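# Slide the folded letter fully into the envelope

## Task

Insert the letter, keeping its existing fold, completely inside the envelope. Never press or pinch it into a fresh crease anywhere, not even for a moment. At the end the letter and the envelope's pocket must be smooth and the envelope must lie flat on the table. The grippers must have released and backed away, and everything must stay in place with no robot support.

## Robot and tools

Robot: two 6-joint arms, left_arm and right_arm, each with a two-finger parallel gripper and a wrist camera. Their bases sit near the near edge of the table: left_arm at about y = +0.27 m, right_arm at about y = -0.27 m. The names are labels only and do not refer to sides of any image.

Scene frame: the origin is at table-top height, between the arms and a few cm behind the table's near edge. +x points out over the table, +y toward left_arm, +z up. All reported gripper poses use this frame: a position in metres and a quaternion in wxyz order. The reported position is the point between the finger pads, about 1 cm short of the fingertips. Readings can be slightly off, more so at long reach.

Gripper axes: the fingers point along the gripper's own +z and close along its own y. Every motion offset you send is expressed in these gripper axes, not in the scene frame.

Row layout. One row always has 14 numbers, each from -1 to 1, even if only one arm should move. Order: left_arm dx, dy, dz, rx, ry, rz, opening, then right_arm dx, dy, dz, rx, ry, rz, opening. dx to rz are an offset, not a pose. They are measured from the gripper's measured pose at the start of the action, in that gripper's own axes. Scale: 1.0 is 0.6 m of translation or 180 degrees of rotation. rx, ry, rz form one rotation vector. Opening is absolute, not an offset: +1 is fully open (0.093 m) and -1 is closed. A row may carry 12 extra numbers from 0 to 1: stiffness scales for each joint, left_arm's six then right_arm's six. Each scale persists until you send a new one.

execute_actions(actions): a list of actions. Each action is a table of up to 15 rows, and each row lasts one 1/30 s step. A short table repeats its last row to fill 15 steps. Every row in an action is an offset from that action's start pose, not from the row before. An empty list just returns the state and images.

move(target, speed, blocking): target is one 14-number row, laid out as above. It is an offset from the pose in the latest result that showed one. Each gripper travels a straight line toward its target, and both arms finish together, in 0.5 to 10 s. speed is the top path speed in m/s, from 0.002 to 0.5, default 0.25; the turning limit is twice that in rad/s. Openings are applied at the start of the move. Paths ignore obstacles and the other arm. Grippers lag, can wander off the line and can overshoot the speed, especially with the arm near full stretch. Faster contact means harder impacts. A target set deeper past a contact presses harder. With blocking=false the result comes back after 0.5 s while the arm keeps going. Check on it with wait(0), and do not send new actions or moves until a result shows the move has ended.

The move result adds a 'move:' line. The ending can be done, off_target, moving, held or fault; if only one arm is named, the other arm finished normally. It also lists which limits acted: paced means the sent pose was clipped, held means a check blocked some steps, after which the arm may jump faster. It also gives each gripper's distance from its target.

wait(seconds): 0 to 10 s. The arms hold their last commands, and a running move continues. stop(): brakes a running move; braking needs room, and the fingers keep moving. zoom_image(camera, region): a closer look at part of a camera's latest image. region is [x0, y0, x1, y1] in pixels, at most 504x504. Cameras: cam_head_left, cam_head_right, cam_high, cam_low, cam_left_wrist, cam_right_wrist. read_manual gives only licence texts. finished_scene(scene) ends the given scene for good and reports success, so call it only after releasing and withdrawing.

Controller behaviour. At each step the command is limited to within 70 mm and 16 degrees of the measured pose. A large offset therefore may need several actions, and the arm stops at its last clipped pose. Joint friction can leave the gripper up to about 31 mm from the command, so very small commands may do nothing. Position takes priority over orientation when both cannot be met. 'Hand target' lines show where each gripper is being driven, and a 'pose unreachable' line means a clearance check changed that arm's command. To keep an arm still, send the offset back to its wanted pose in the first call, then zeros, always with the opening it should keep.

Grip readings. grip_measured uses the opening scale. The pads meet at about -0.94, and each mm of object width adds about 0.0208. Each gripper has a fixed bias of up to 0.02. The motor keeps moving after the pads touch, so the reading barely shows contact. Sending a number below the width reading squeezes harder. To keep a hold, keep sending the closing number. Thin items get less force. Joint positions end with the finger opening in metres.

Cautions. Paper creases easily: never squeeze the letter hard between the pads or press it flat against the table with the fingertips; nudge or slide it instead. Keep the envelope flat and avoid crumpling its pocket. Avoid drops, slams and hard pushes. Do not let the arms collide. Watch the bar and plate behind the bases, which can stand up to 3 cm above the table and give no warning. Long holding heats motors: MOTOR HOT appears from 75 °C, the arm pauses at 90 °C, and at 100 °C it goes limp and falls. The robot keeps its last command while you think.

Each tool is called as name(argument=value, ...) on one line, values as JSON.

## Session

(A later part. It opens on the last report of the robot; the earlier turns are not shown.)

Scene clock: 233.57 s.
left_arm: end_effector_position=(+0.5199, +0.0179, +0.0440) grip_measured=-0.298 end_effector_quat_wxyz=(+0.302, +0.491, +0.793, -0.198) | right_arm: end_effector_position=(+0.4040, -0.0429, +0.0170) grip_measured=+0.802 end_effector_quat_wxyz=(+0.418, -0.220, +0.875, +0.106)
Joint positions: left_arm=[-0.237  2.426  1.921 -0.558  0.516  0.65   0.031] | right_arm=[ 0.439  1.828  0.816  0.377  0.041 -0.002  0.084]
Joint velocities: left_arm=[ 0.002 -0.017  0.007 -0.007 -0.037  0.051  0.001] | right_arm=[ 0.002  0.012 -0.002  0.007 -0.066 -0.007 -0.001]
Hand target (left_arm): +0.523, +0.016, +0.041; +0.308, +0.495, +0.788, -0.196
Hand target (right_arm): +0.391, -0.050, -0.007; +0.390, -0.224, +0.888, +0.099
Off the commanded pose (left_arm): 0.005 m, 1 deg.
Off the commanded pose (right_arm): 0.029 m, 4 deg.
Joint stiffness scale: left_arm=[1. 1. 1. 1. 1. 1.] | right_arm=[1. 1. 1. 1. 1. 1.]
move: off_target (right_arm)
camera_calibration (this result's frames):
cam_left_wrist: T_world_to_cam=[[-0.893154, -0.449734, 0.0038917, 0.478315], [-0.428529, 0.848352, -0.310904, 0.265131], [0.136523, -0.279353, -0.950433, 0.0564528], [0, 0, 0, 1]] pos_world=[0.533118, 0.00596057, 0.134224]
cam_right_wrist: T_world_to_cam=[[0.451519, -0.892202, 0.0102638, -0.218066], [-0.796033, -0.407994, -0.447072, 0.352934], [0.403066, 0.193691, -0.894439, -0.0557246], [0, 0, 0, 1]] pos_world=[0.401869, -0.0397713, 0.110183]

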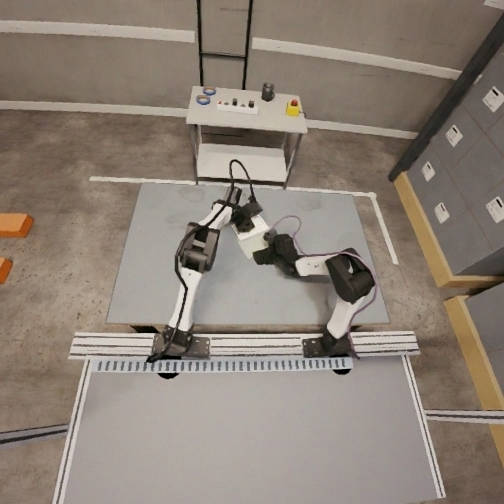

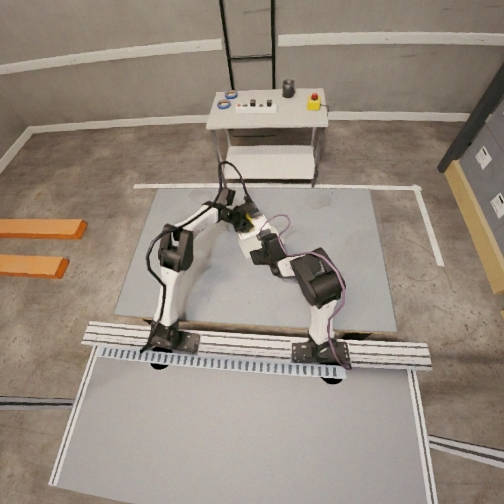

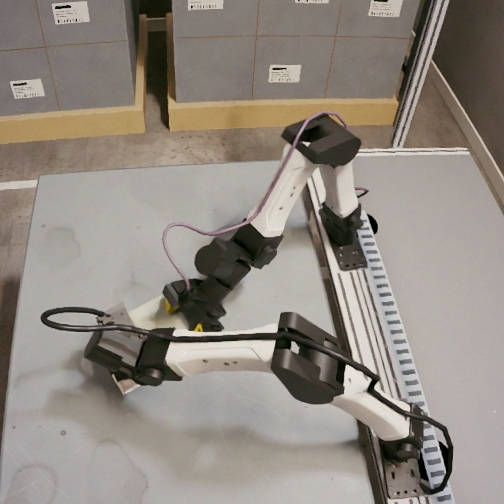

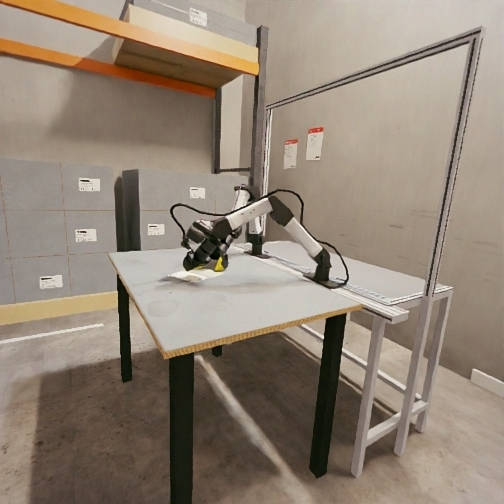

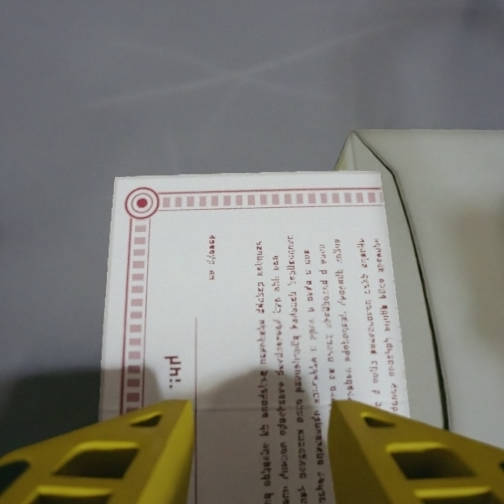

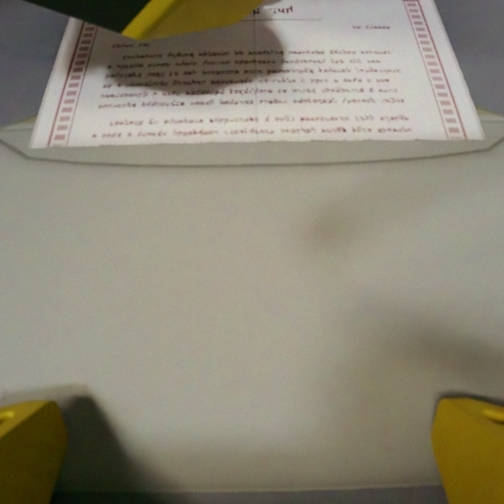

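execute_actions(actions=[[[0.002,0.004,0.010,-0.0023,-0.0031,0.005,-0.3,0.0467,0,0.006,0,0.02,0,0.8],[0.004,0.004,0.012,-0.0023,-0.0031,0.005,-0.3,0.0467,0,0.006,0,0.02,0,0.8],[0.006,0.004,0.014,-0.0023,-0.0031,0.005,-0.3,0.0467,0,0.006,0,0.02,0,0.8],[0.008,0.004,0.0165,-0.0023,-0.0031,0.005,-0.3,0.0467,0,0.006,0,0.02,0,0.8],[0.010,0.004,0.019,-0.0023,-0.0031,0.005,-0.3,0.0467,0,0.006,0,0.02,0,0.8],[0.012,0.004,0.021,-0.0023,-0.0031,0.005,-0.3,0.0467,0,0.006,0,0.02,0,0.8],[0.014,0.004,0.023,-0.0023,-0.0031,0.005,-0.3,0.0467,0,0.006,0,0.02,0,0.8],[0.016,0.004,0.0255,-0.0023,-0.0031,0.005,-0.3,0.0467,0,0.006,0,0.02,0,0.8],[0.018,0.004,0.028,-0.0023,-0.0031,0.005,-0.3,0.0467,0,0.006,0,0.02,0,0.8],[0.0208,0.004,0.0307,-0.0023,-0.0031,0.005,-0.3,0.0467,0,0.006,0,0.02,0,0.8]]])

wait(seconds=0.5)

Scene clock: 256.97 s.
left_arm: end_effector_position=(+0.5226, +0.0170, +0.0313) grip_measured=-0.298 end_effector_quat_wxyz=(+0.307, +0.492, +0.791, -0.197) | right_arm: end_effector_position=(+0.4042, -0.0428, +0.0170) grip_measured=+0.802 end_effector_quat_wxyz=(+0.419, -0.220, +0.875, +0.106)
Joint positions: left_arm=[-0.237  2.445  1.898 -0.506  0.516  0.653  0.031] | right_arm=[ 0.439  1.829  0.816  0.379  0.041 -0.002  0.084]
Joint velocities: left_arm=[-0.007  0.081 -0.027 -0.007  0.007 -0.007 -0.   ] | right_arm=[-0.007  0.017 -0.002  0.051 -0.007 -0.037  0.   ]
Hand target (left_arm): +0.523, +0.016, +0.022; +0.308, +0.495, +0.788, -0.196
Hand target (right_arm): +0.390, -0.050, -0.006; +0.390, -0.223, +0.888, +0.099
Off the commanded pose (left_arm): 0.009 m, 1 deg.
Off the commanded pose (right_arm): 0.028 m, 4 deg.
Joint stiffness scale: left_arm=[1. 1. 1. 1. 1. 1.] | right_arm=[1. 1. 1. 1. 1. 1.]
camera_calibration (this result's frames):
cam_left_wrist: T_world_to_cam=[[-0.893894, -0.44825, -0.00501149, 0.481019], [-0.423595, 0.84828, -0.317786, 0.260751], [0.146699, -0.281944, -0.948149, 0.0384497], [0, 0, 0, 1]] pos_world=[0.534792, 0.00526729, 0.12173]
cam_right_wrist: T_world_to_cam=[[0.45148, -0.892223, 0.0101995, -0.218039], [-0.795603, -0.407711, -0.448094, 0.353002], [0.403958, 0.194191, -0.893928, -0.0561512], [0, 0, 0, 1]] pos_world=[0.401973, -0.0397119, 0.110207]

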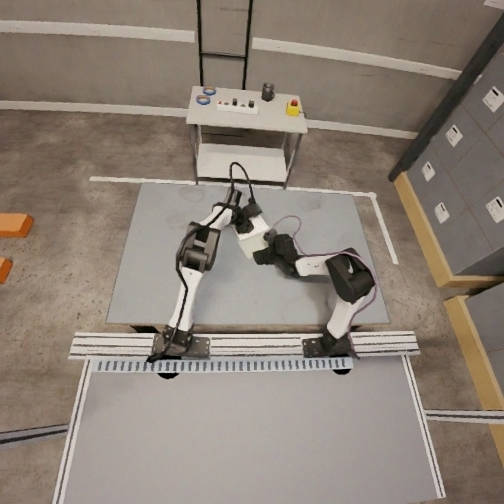

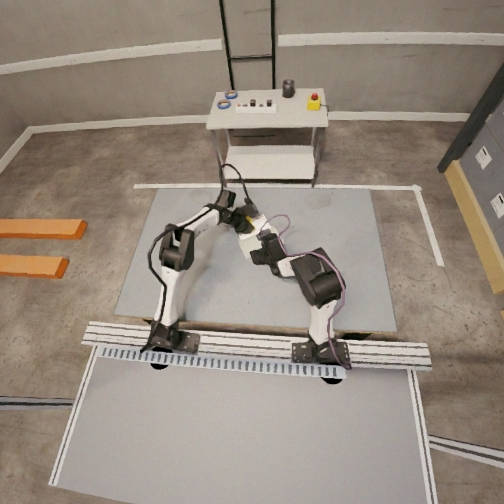

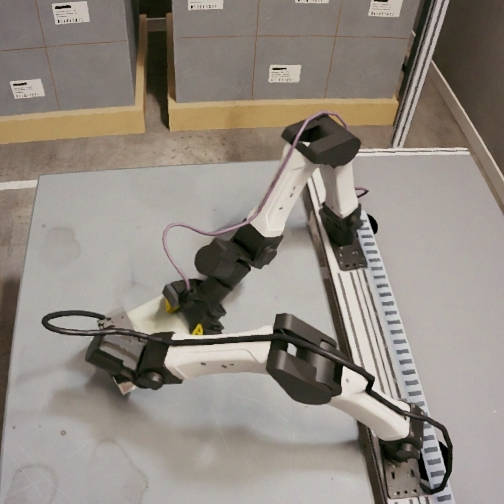

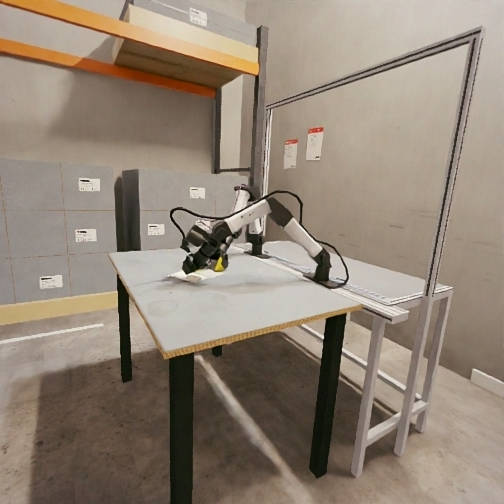

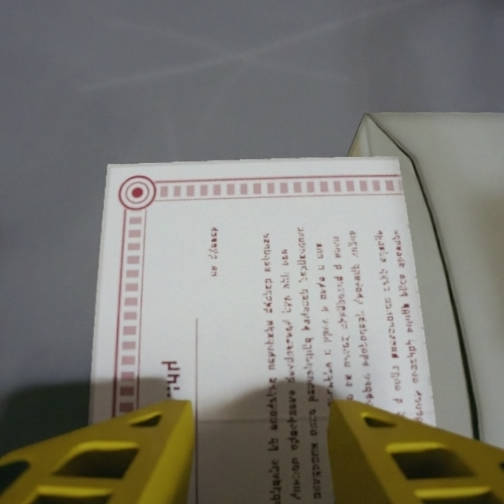

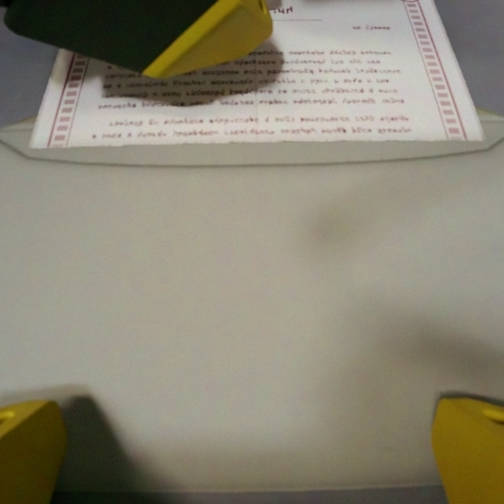

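Scene clock: 257.47 s.
left_arm: end_effector_position=(+0.5230, +0.0169, +0.0287) grip_measured=-0.298 end_effector_quat_wxyz=(+0.307, +0.492, +0.791, -0.197) | right_arm: end_effector_position=(+0.4042, -0.0428, +0.0170) grip_measured=+0.802 end_effector_quat_wxyz=(+0.419, -0.220, +0.875, +0.106)
Joint positions: left_arm=[-0.237  2.45   1.896 -0.499  0.516  0.653  0.031] | right_arm=[ 0.439  1.829  0.816  0.379  0.041 -0.002  0.084]
Joint velocities: left_arm=[-0.012 -0.017 -0.002 -0.007 -0.007  0.066  0.   ] | right_arm=[ 0.002  0.002  0.007 -0.037 -0.022  0.037 -0.001]
Hand target (left_arm): +0.523, +0.016, +0.022; +0.308, +0.495, +0.788, -0.196
Hand target (right_arm): +0.390, -0.050, -0.006; +0.390, -0.223, +0.888, +0.099
Off the commanded pose (left_arm): 0.007 m, 1 deg.
Off the commanded pose (right_arm): 0.028 m, 4 deg.
Joint stiffness scale: left_arm=[1. 1. 1. 1. 1. 1.] | right_arm=[1. 1. 1. 1. 1. 1.]
wait: 0.50 s; at rest by 0.20 s
camera_calibration (this result's frames):
cam_left_wrist: T_world_to_cam=[[-0.893894, -0.44825, -0.00501149, 0.481306], [-0.423595, 0.84828, -0.317786, 0.260198], [0.146699, -0.281944, -0.948149, 0.0358496], [0, 0, 0, 1]] pos_world=[0.535196, 0.0051317, 0.11909]
cam_right_wrist: T_world_to_cam=[[0.45148, -0.892223, 0.0101995, -0.218039], [-0.795603, -0.407711, -0.448094, 0.353002], [0.403958, 0.194191, -0.893928, -0.0561512], [0, 0, 0, 1]] pos_world=[0.401973, -0.0397119, 0.110207]

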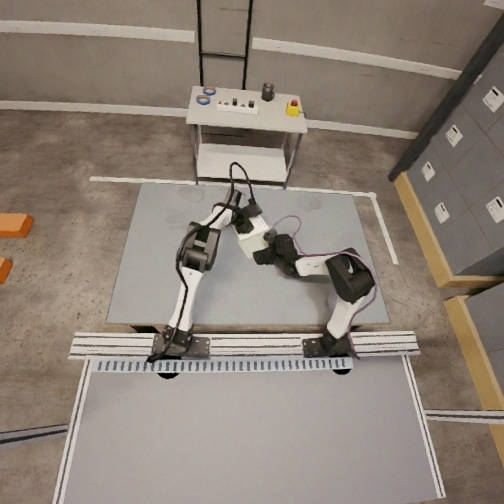

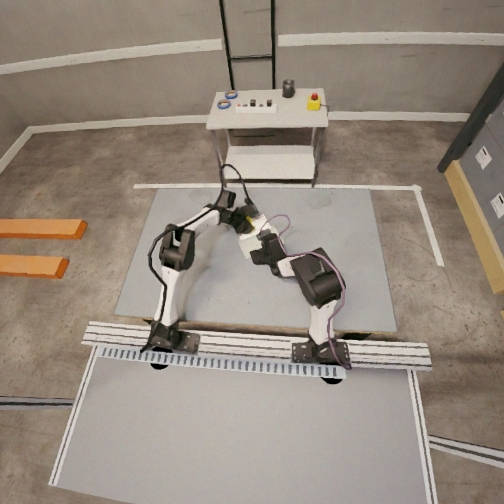

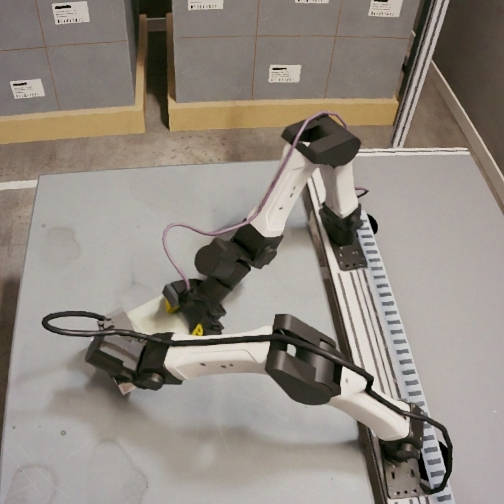

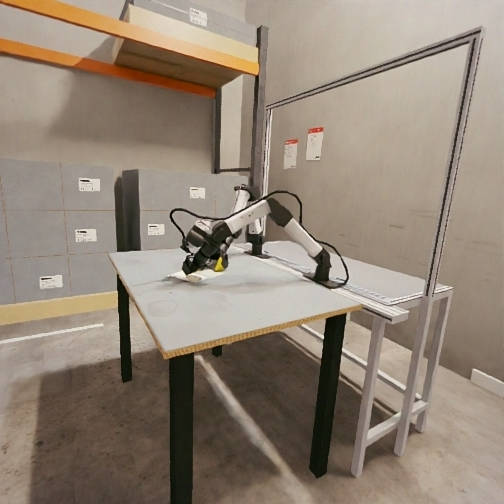

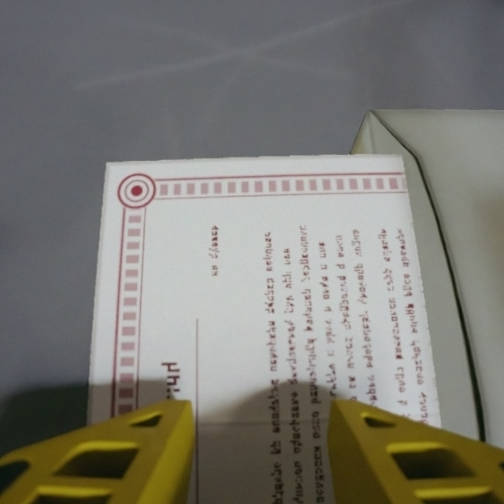

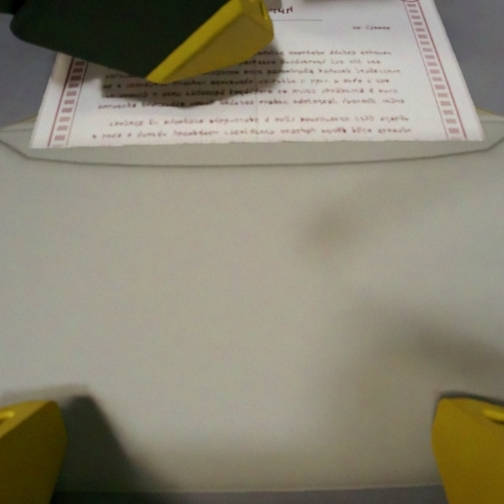

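execute_actions(actions=[[[0.008,0,0.010,0,0,0.002,-0.3,0.0467,0,0.006,0,0.02,0,0.8],[0.0095,0,0.0115,0,0,0.002,-0.3,0.0467,0,0.006,0,0.02,0,0.8],[0.011,0,0.013,0,0,0.002,-0.3,0.0467,0,0.006,0,0.02,0,0.8],[0.0125,0,0.015,0,0,0.002,-0.3,0.0467,0,0.006,0,0.02,0,0.8],[0.014,0,0.017,0,0,0.002,-0.3,0.0467,0,0.006,0,0.02,0,0.8],[0.0155,0,0.0185,0,0,0.002,-0.3,0.0467,0,0.006,0,0.02,0,0.8],[0.017,0,0.0205,0,0,0.002,-0.3,0.0467,0,0.006,0,0.02,0,0.8],[0.0185,0,0.022,0,0,0.002,-0.3,0.0467,0,0.006,0,0.02,0,0.8],[0.02,0,0.024,0,0,0.002,-0.3,0.0467,0,0.006,0,0.02,0,0.8]]])

wait(seconds=0.4)

Scene clock: 265.40 s.
left_arm: end_effector_position=(+0.5244, +0.0164, +0.0219) grip_measured=-0.298 end_effector_quat_wxyz=(+0.309, +0.493, +0.790, -0.196) | right_arm: end_effector_position=(+0.4042, -0.0428, +0.0170) grip_measured=+0.802 end_effector_quat_wxyz=(+0.419, -0.220, +0.875, +0.106)
Joint positions: left_arm=[-0.237  2.461  1.886 -0.472  0.516  0.653  0.031] | right_arm=[ 0.439  1.829  0.816  0.379  0.041 -0.002  0.084]
Joint velocities: left_arm=[-0.027  0.051 -0.012 -0.022 -0.022 -0.007 -0.001] | right_arm=[-0.007 -0.007 -0.002  0.022  0.066  0.022  0.001]
Hand target (left_arm): +0.523, +0.016, +0.010; +0.307, +0.495, +0.789, -0.196
Hand target (right_arm): +0.391, -0.050, -0.006; +0.391, -0.223, +0.887, +0.099
Off the commanded pose (left_arm): 0.012 m, 0 deg.
Off the commanded pose (right_arm): 0.028 m, 4 deg.
Joint stiffness scale: left_arm=[1. 1. 1. 1. 1. 1.] | right_arm=[1. 1. 1. 1. 1. 1.]
camera_calibration (this result's frames):
cam_left_wrist: T_world_to_cam=[[-0.893854, -0.448272, -0.00882888, 0.482342], [-0.42198, 0.847755, -0.321317, 0.258225], [0.151522, -0.283484, -0.946931, 0.026531], [0, 0, 0, 1]] pos_world=[0.536089, 0.00482965, 0.112354]
cam_right_wrist: T_world_to_cam=[[0.45148, -0.892223, 0.0101995, -0.218039], [-0.795603, -0.407711, -0.448094, 0.353002], [0.403958, 0.194191, -0.893928, -0.0561512], [0, 0, 0, 1]] pos_world=[0.401973, -0.0397119, 0.110207]

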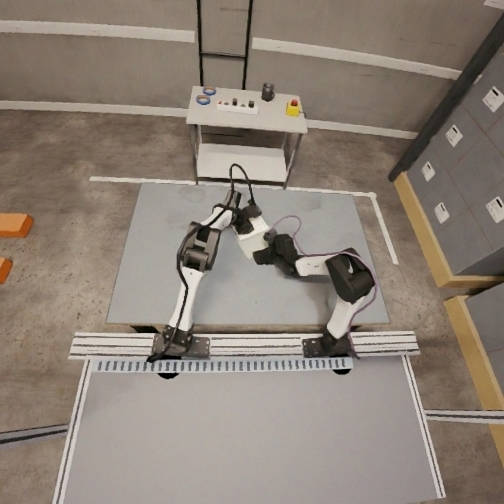

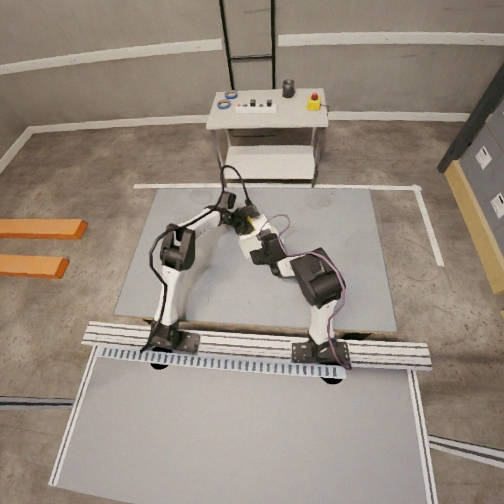

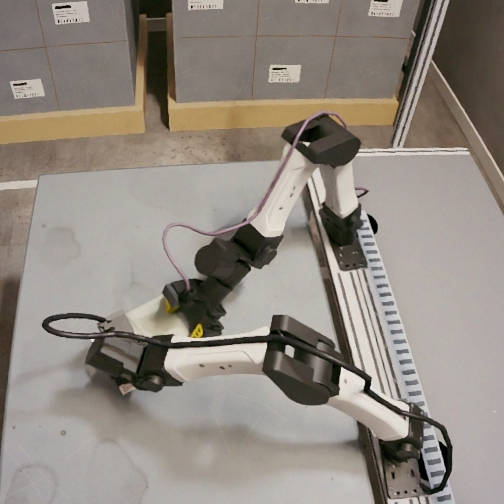

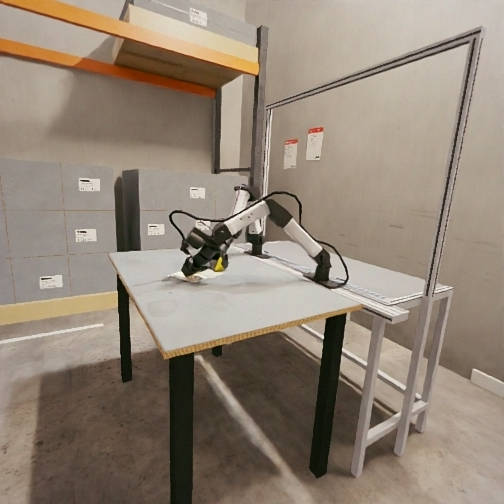

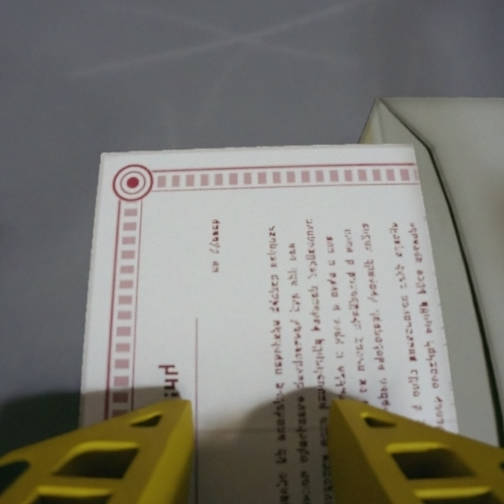

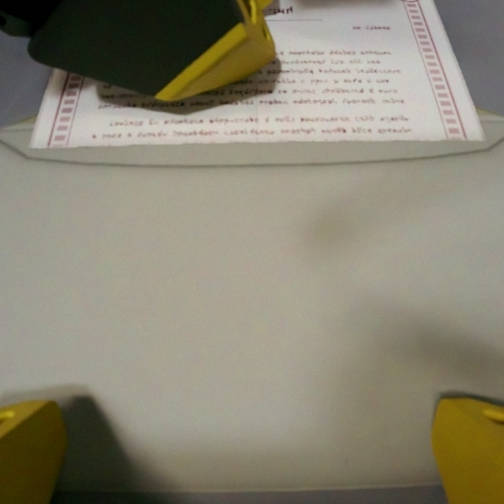

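Scene clock: 265.80 s.
left_arm: end_effector_position=(+0.5250, +0.0161, +0.0211) grip_measured=-0.298 end_effector_quat_wxyz=(+0.310, +0.493, +0.789, -0.196) | right_arm: end_effector_position=(+0.4042, -0.0428, +0.0171) grip_measured=+0.802 end_effector_quat_wxyz=(+0.419, -0.220, +0.875, +0.106)
Joint positions: left_arm=[-0.237  2.463  1.885 -0.466  0.517  0.653  0.031] | right_arm=[ 0.439  1.829  0.816  0.379  0.041 -0.002  0.084]
Joint velocities: left_arm=[-0.002  0.007  0.002  0.051 -0.037 -0.007 -0.   ] | right_arm=[-0.012 -0.002 -0.002 -0.022 -0.007 -0.037  0.002]
Hand target (left_arm): +0.523, +0.016, +0.010; +0.307, +0.495, +0.789, -0.196
Hand target (right_arm): +0.391, -0.050, -0.006; +0.391, -0.223, +0.887, +0.100
Off the commanded pose (left_arm): 0.011 m, 0 deg.
Off the commanded pose (right_arm): 0.028 m, 4 deg.
Joint stiffness scale: left_arm=[1. 1. 1. 1. 1. 1.] | right_arm=[1. 1. 1. 1. 1. 1.]
wait: 0.40 s; at rest by 0.17 s
camera_calibration (this result's frames):
cam_left_wrist: T_world_to_cam=[[-0.894008, -0.447926, -0.0105619, 0.482876], [-0.420762, 0.847428, -0.323766, 0.257941], [0.153974, -0.285006, -0.946078, 0.0243284], [0, 0, 0, 1]] pos_world=[0.536481, 0.00464001, 0.111629]
cam_right_wrist: T_world_to_cam=[[0.451467, -0.89223, 0.0101781, -0.218033], [-0.795459, -0.407617, -0.448434, 0.353038], [0.404255, 0.194357, -0.893758, -0.0562287], [0, 0, 0, 1]] pos_world=[0.401993, -0.0397025, 0.110279]

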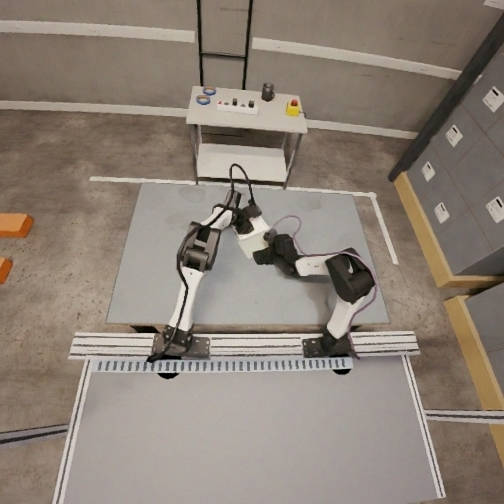

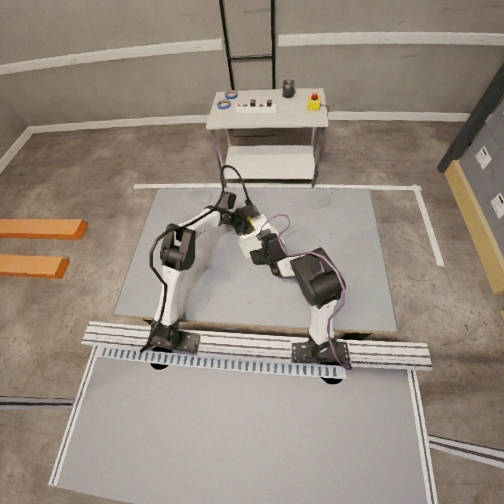

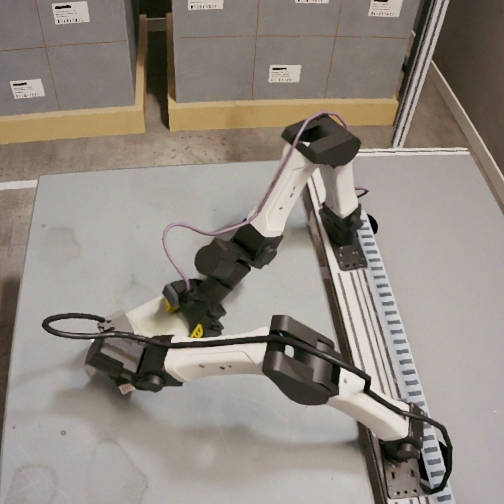

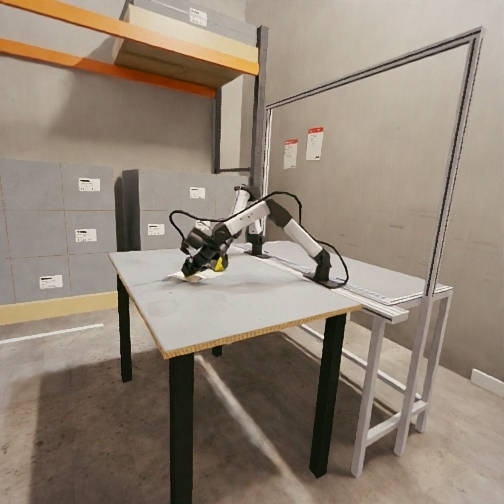

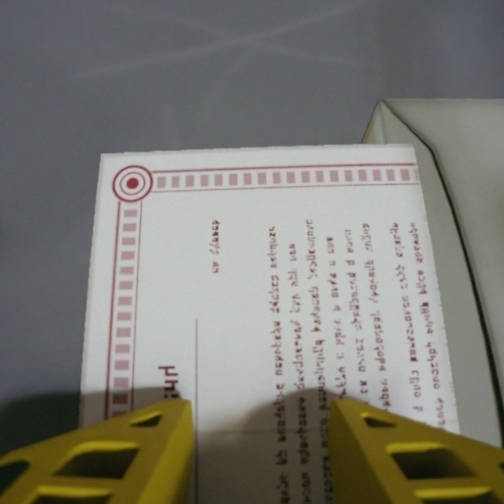

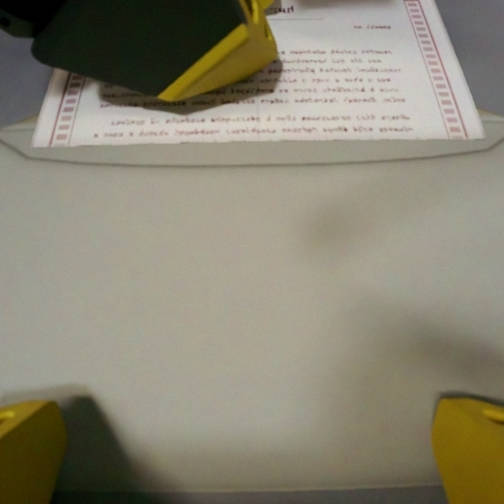

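execute_actions(actions=[[[0.012,-0.004,0.013,0,0,0,-0.3,0.0467,0,0.006,0,0.02,0,0.8],[0.012,-0.006,0.013,0,0,0,-0.3,0.0467,0,0.006,0,0.02,0,0.8],[0.0118,-0.008,0.013,0,0,0,-0.3,0.0467,0,0.006,0,0.02,0,0.8],[0.0116,-0.010,0.013,0,0,0,-0.3,0.0467,0,0.006,0,0.02,0,0.8],[0.0114,-0.012,0.013,0,0,0,-0.3,0.0467,0,0.006,0,0.02,0,0.8],[0.0112,-0.014,0.013,0,0,0,-0.3,0.0467,0,0.006,0,0.02,0,0.8],[0.011,-0.016,0.013,0,0,0,-0.3,0.0467,0,0.006,0,0.02,0,0.8],[0.011,-0.018,0.013,0,0,0,-0.3,0.0467,0,0.006,0,0.02,0,0.8],[0.0108,-0.020,0.013,0,0,0,-0.3,0.0467,0,0.006,0,0.02,0,0.8],[0.0107,-0.022,0.013,0,0,0,-0.3,0.0467,0,0.006,0,0.02,0,0.8],[0.0107,-0.0233,0.0129,0,0,0,-0.3,0.0467,0,0.006,0,0.02,0,0.8]]])

wait(seconds=0.4)

Scene clock: 283.93 s.
left_arm: end_effector_position=(+0.5249, +0.0154, +0.0198) grip_measured=-0.298 end_effector_quat_wxyz=(+0.326, +0.490, +0.784, -0.196) | right_arm: end_effector_position=(+0.4042, -0.0428, +0.0171) grip_measured=+0.802 end_effector_quat_wxyz=(+0.419, -0.220, +0.875, +0.106)
Joint positions: left_arm=[-0.237  2.445  1.827 -0.389  0.522  0.641  0.031] | right_arm=[ 0.439  1.829  0.816  0.379  0.041 -0.002  0.084]
Joint velocities: left_arm=[ 0.012 -0.007 -0.027 -0.022  0.022 -0.022 -0.   ] | right_arm=[-0.017 -0.002  0.002 -0.007  0.051 -0.022 -0.   ]
Hand target (left_arm): +0.513, +0.010, +0.011; +0.310, +0.493, +0.789, -0.196
Hand target (right_arm): +0.391, -0.050, -0.006; +0.391, -0.223, +0.887, +0.100
Off the commanded pose (left_arm): 0.016 m, 2 deg.
Off the commanded pose (right_arm): 0.028 m, 4 deg.
Joint stiffness scale: left_arm=[1. 1. 1. 1. 1. 1.] | right_arm=[1. 1. 1. 1. 1. 1.]
camera_calibration (this result's frames):
cam_left_wrist: T_world_to_cam=[[-0.890906, -0.453481, -0.0253061, 0.481189], [-0.41696, 0.838705, -0.350312, 0.256755], [0.180084, -0.301543, -0.936291, 0.00925457], [0, 0, 0, 1]] pos_world=[0.534084, 0.00565908, 0.110786]
cam_right_wrist: T_world_to_cam=[[0.451467, -0.89223, 0.0101781, -0.218033], [-0.795459, -0.407617, -0.448434, 0.353038], [0.404255, 0.194357, -0.893758, -0.0562287], [0, 0, 0, 1]] pos_world=[0.401993, -0.0397025, 0.110279]

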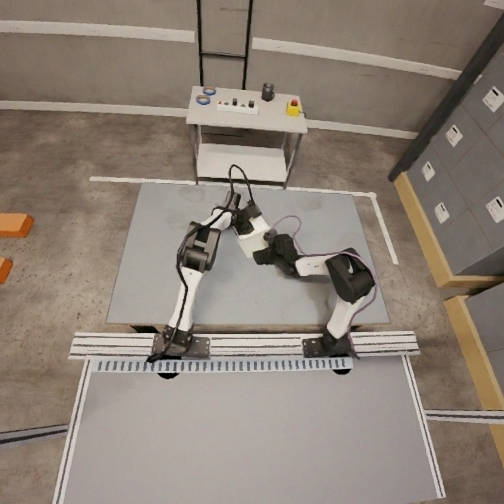

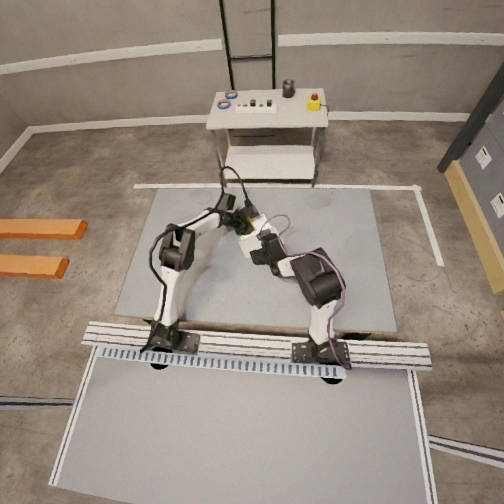

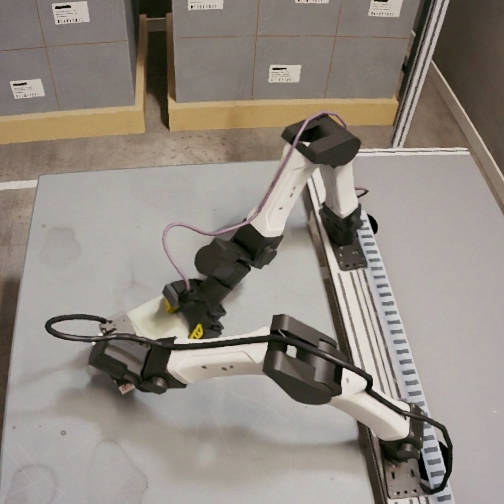

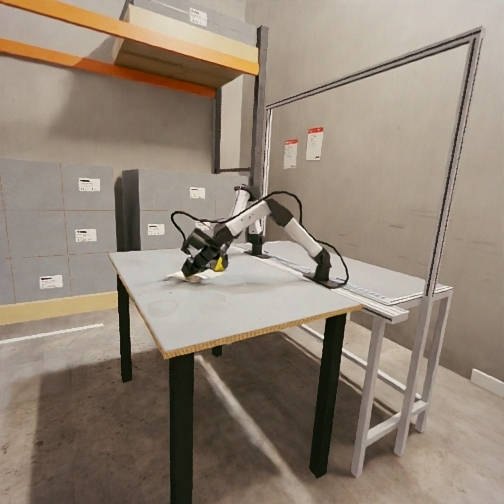

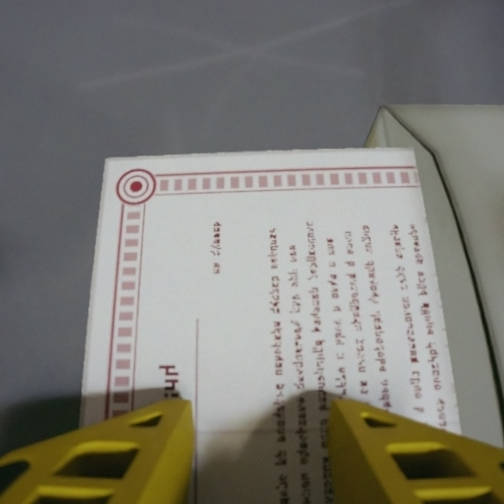

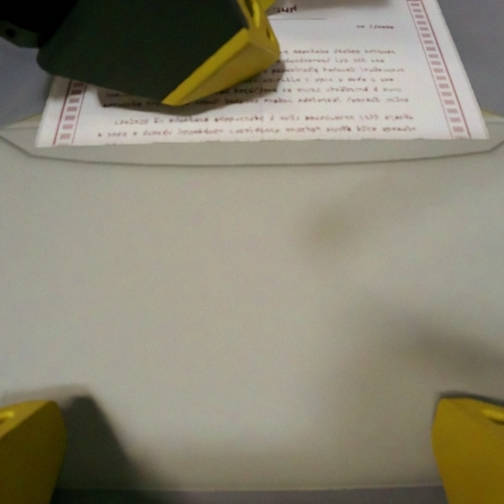

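Scene clock: 284.33 s.
left_arm: end_effector_position=(+0.5249, +0.0154, +0.0198) grip_measured=-0.298 end_effector_quat_wxyz=(+0.326, +0.489, +0.785, -0.197) | right_arm: end_effector_position=(+0.4042, -0.0428, +0.0171) grip_measured=+0.802 end_effector_quat_wxyz=(+0.419, -0.220, +0.875, +0.106)
Joint positions: left_arm=[-0.237  2.444  1.825 -0.387  0.522  0.639  0.031] | right_arm=[ 0.439  1.829  0.816  0.379  0.041 -0.002  0.084]
Joint velocities: left_arm=[-0.012  0.002  0.002 -0.037  0.007 -0.037  0.   ] | right_arm=[-0.002  0.007 -0.012 -0.066 -0.051 -0.022  0.   ]
Hand target (left_arm): +0.513, +0.010, +0.011; +0.310, +0.493, +0.789, -0.196
Hand target (right_arm): +0.391, -0.050, -0.006; +0.391, -0.223, +0.887, +0.100
Off the commanded pose (left_arm): 0.016 m, 2 deg.
Off the commanded pose (right_arm): 0.028 m, 4 deg.
Joint stiffness scale: left_arm=[1. 1. 1. 1. 1. 1.] | right_arm=[1. 1. 1. 1. 1. 1.]
wait: 0.40 s; at rest by 0.17 s
camera_calibration (this result's frames):
cam_left_wrist: T_world_to_cam=[[-0.890293, -0.454714, -0.0247767, 0.480859], [-0.418135, 0.837803, -0.351069, 0.257392], [0.180394, -0.302195, -0.936022, 0.00912131], [0, 0, 0, 1]] pos_world=[0.534084, 0.00576597, 0.110814]
cam_right_wrist: T_world_to_cam=[[0.451467, -0.89223, 0.0101781, -0.218033], [-0.795459, -0.407617, -0.448434, 0.353038], [0.404255, 0.194357, -0.893758, -0.0562287], [0, 0, 0, 1]] pos_world=[0.401993, -0.0397025, 0.110279]

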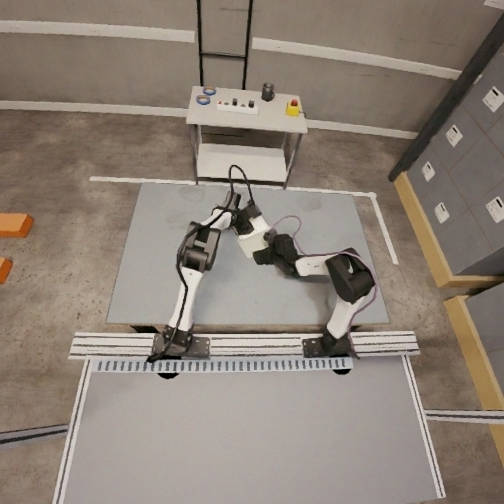

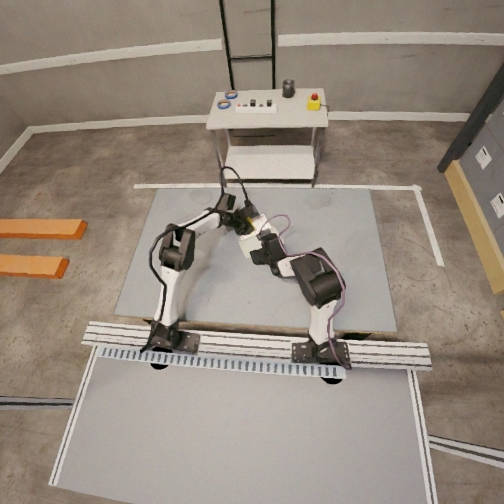

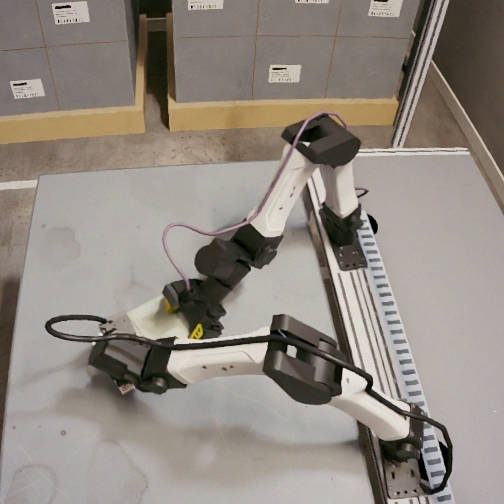

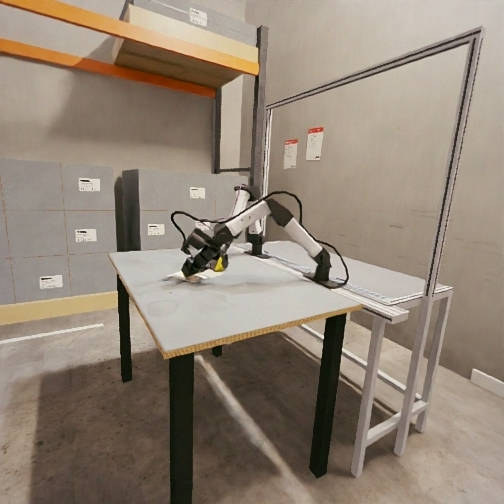

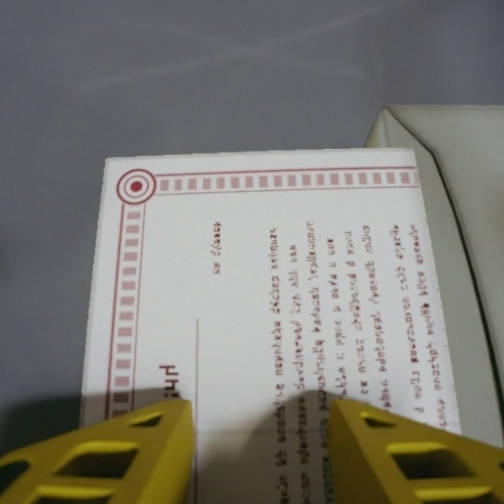

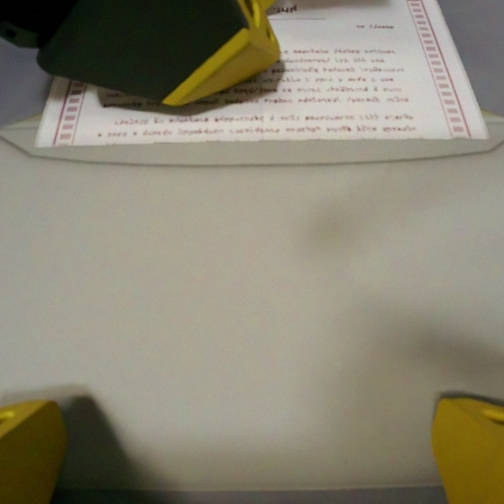

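execute_actions(actions=[[[0.005,-0.012,0.006,0.003,0.006,0,-0.3,0.0467,0,0.006,0,0.02,0,0.8],[0.001,-0.008,0.001,0.003,0.006,0,-0.3,0.0467,0,0.006,0,0.02,0,0.8],[-0.003,-0.005,-0.004,0.003,0.006,0,-0.3,0.0467,0,0.006,0,0.02,0,0.8],[-0.007,-0.003,-0.008,0.003,0.006,0,-0.3,0.0467,0,0.006,0,0.02,0,0.8],[-0.011,-0.002,-0.013,0.004,0.008,0,-0.3,0.0467,0,0.006,0,0.02,0,0.8],[-0.015,-0.002,-0.018,0.0048,0.0096,0,-0.3,0.0467,0,0.006,0,0.02,0,0.8],[-0.0195,-0.002,-0.023,0.0048,0.0096,-0.001,-0.3,0.0467,0,0.006,0,0.02,0,0.8]]])

Scene clock: 339.63 s.
left_arm: end_effector_position=(+0.5183, +0.0175, +0.0235) grip_measured=-0.298 end_effector_quat_wxyz=(+0.301, +0.489, +0.794, -0.202) | right_arm: end_effector_position=(+0.4042, -0.0428, +0.0171) grip_measured=+0.802 end_effector_quat_wxyz=(+0.419, -0.220, +0.875, +0.106)
Joint positions: left_arm=[-0.237  2.444  1.869 -0.487  0.522  0.644  0.031] | right_arm=[ 0.439  1.829  0.816  0.379  0.041 -0.002  0.084]
Joint velocities: left_arm=[-0.007 -0.017  0.002 -0.139  0.037 -0.007  0.   ] | right_arm=[ 0.012 -0.007  0.007 -0.037  0.022 -0.022  0.001]
Hand target (left_arm): +0.523, +0.016, +0.038; +0.311, +0.493, +0.789, -0.195
Hand target (right_arm): +0.391, -0.050, -0.006; +0.391, -0.223, +0.887, +0.100
Off the commanded pose (left_arm): 0.015 m, 2 deg.
Off the commanded pose (right_arm): 0.028 m, 4 deg.
Joint stiffness scale: left_arm=[1. 1. 1. 1. 1. 1.] | right_arm=[1. 1. 1. 1. 1. 1.]
camera_calibration (this result's frames):
cam_left_wrist: T_world_to_cam=[[-0.892304, -0.451278, 0.0119471, 0.476126], [-0.431859, 0.845599, -0.313784, 0.260232], [0.131501, -0.28515, -0.949419, 0.0398034], [0, 0, 0, 1]] pos_world=[0.531998, 0.00616301, 0.113759]
cam_right_wrist: T_world_to_cam=[[0.451467, -0.89223, 0.0101781, -0.218033], [-0.795459, -0.407617, -0.448434, 0.353038], [0.404255, 0.194357, -0.893758, -0.0562287], [0, 0, 0, 1]] pos_world=[0.401993, -0.0397025, 0.110279]

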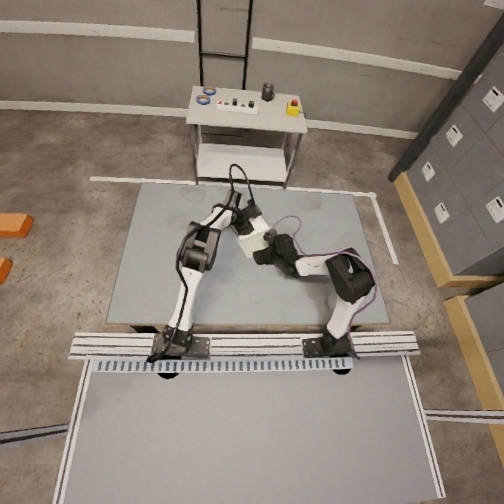

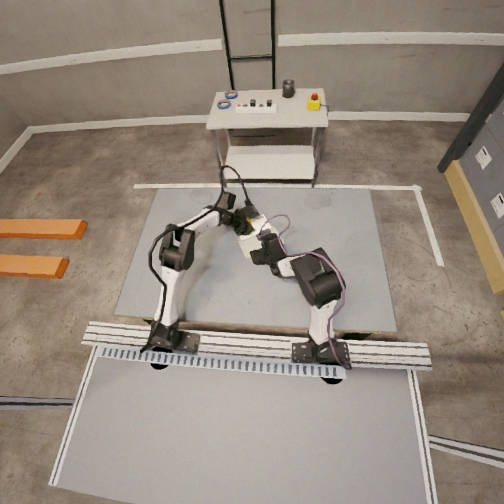

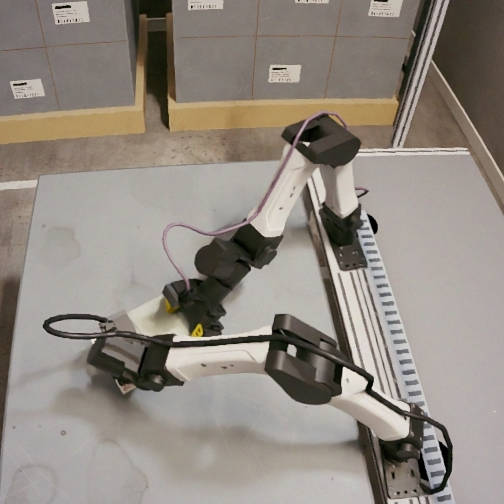

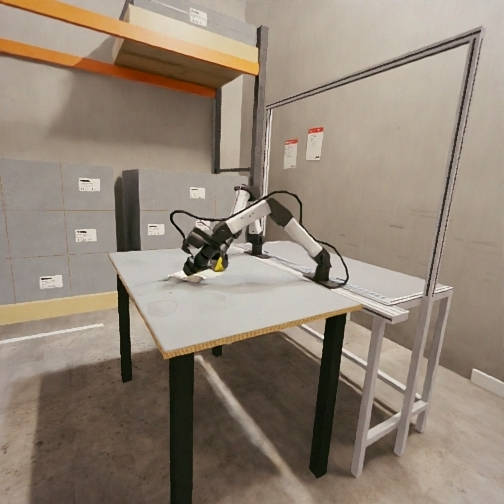

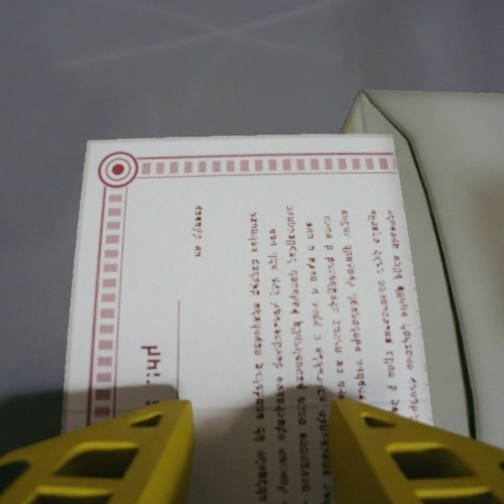

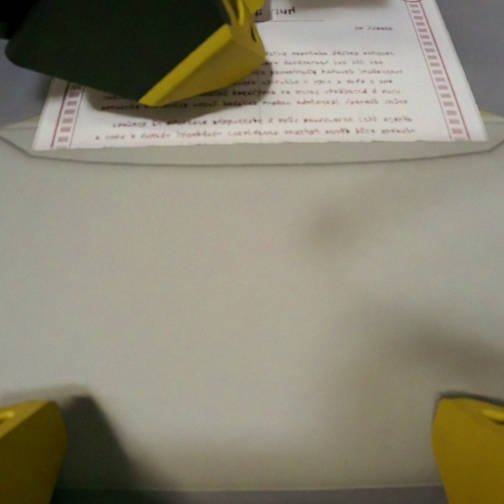

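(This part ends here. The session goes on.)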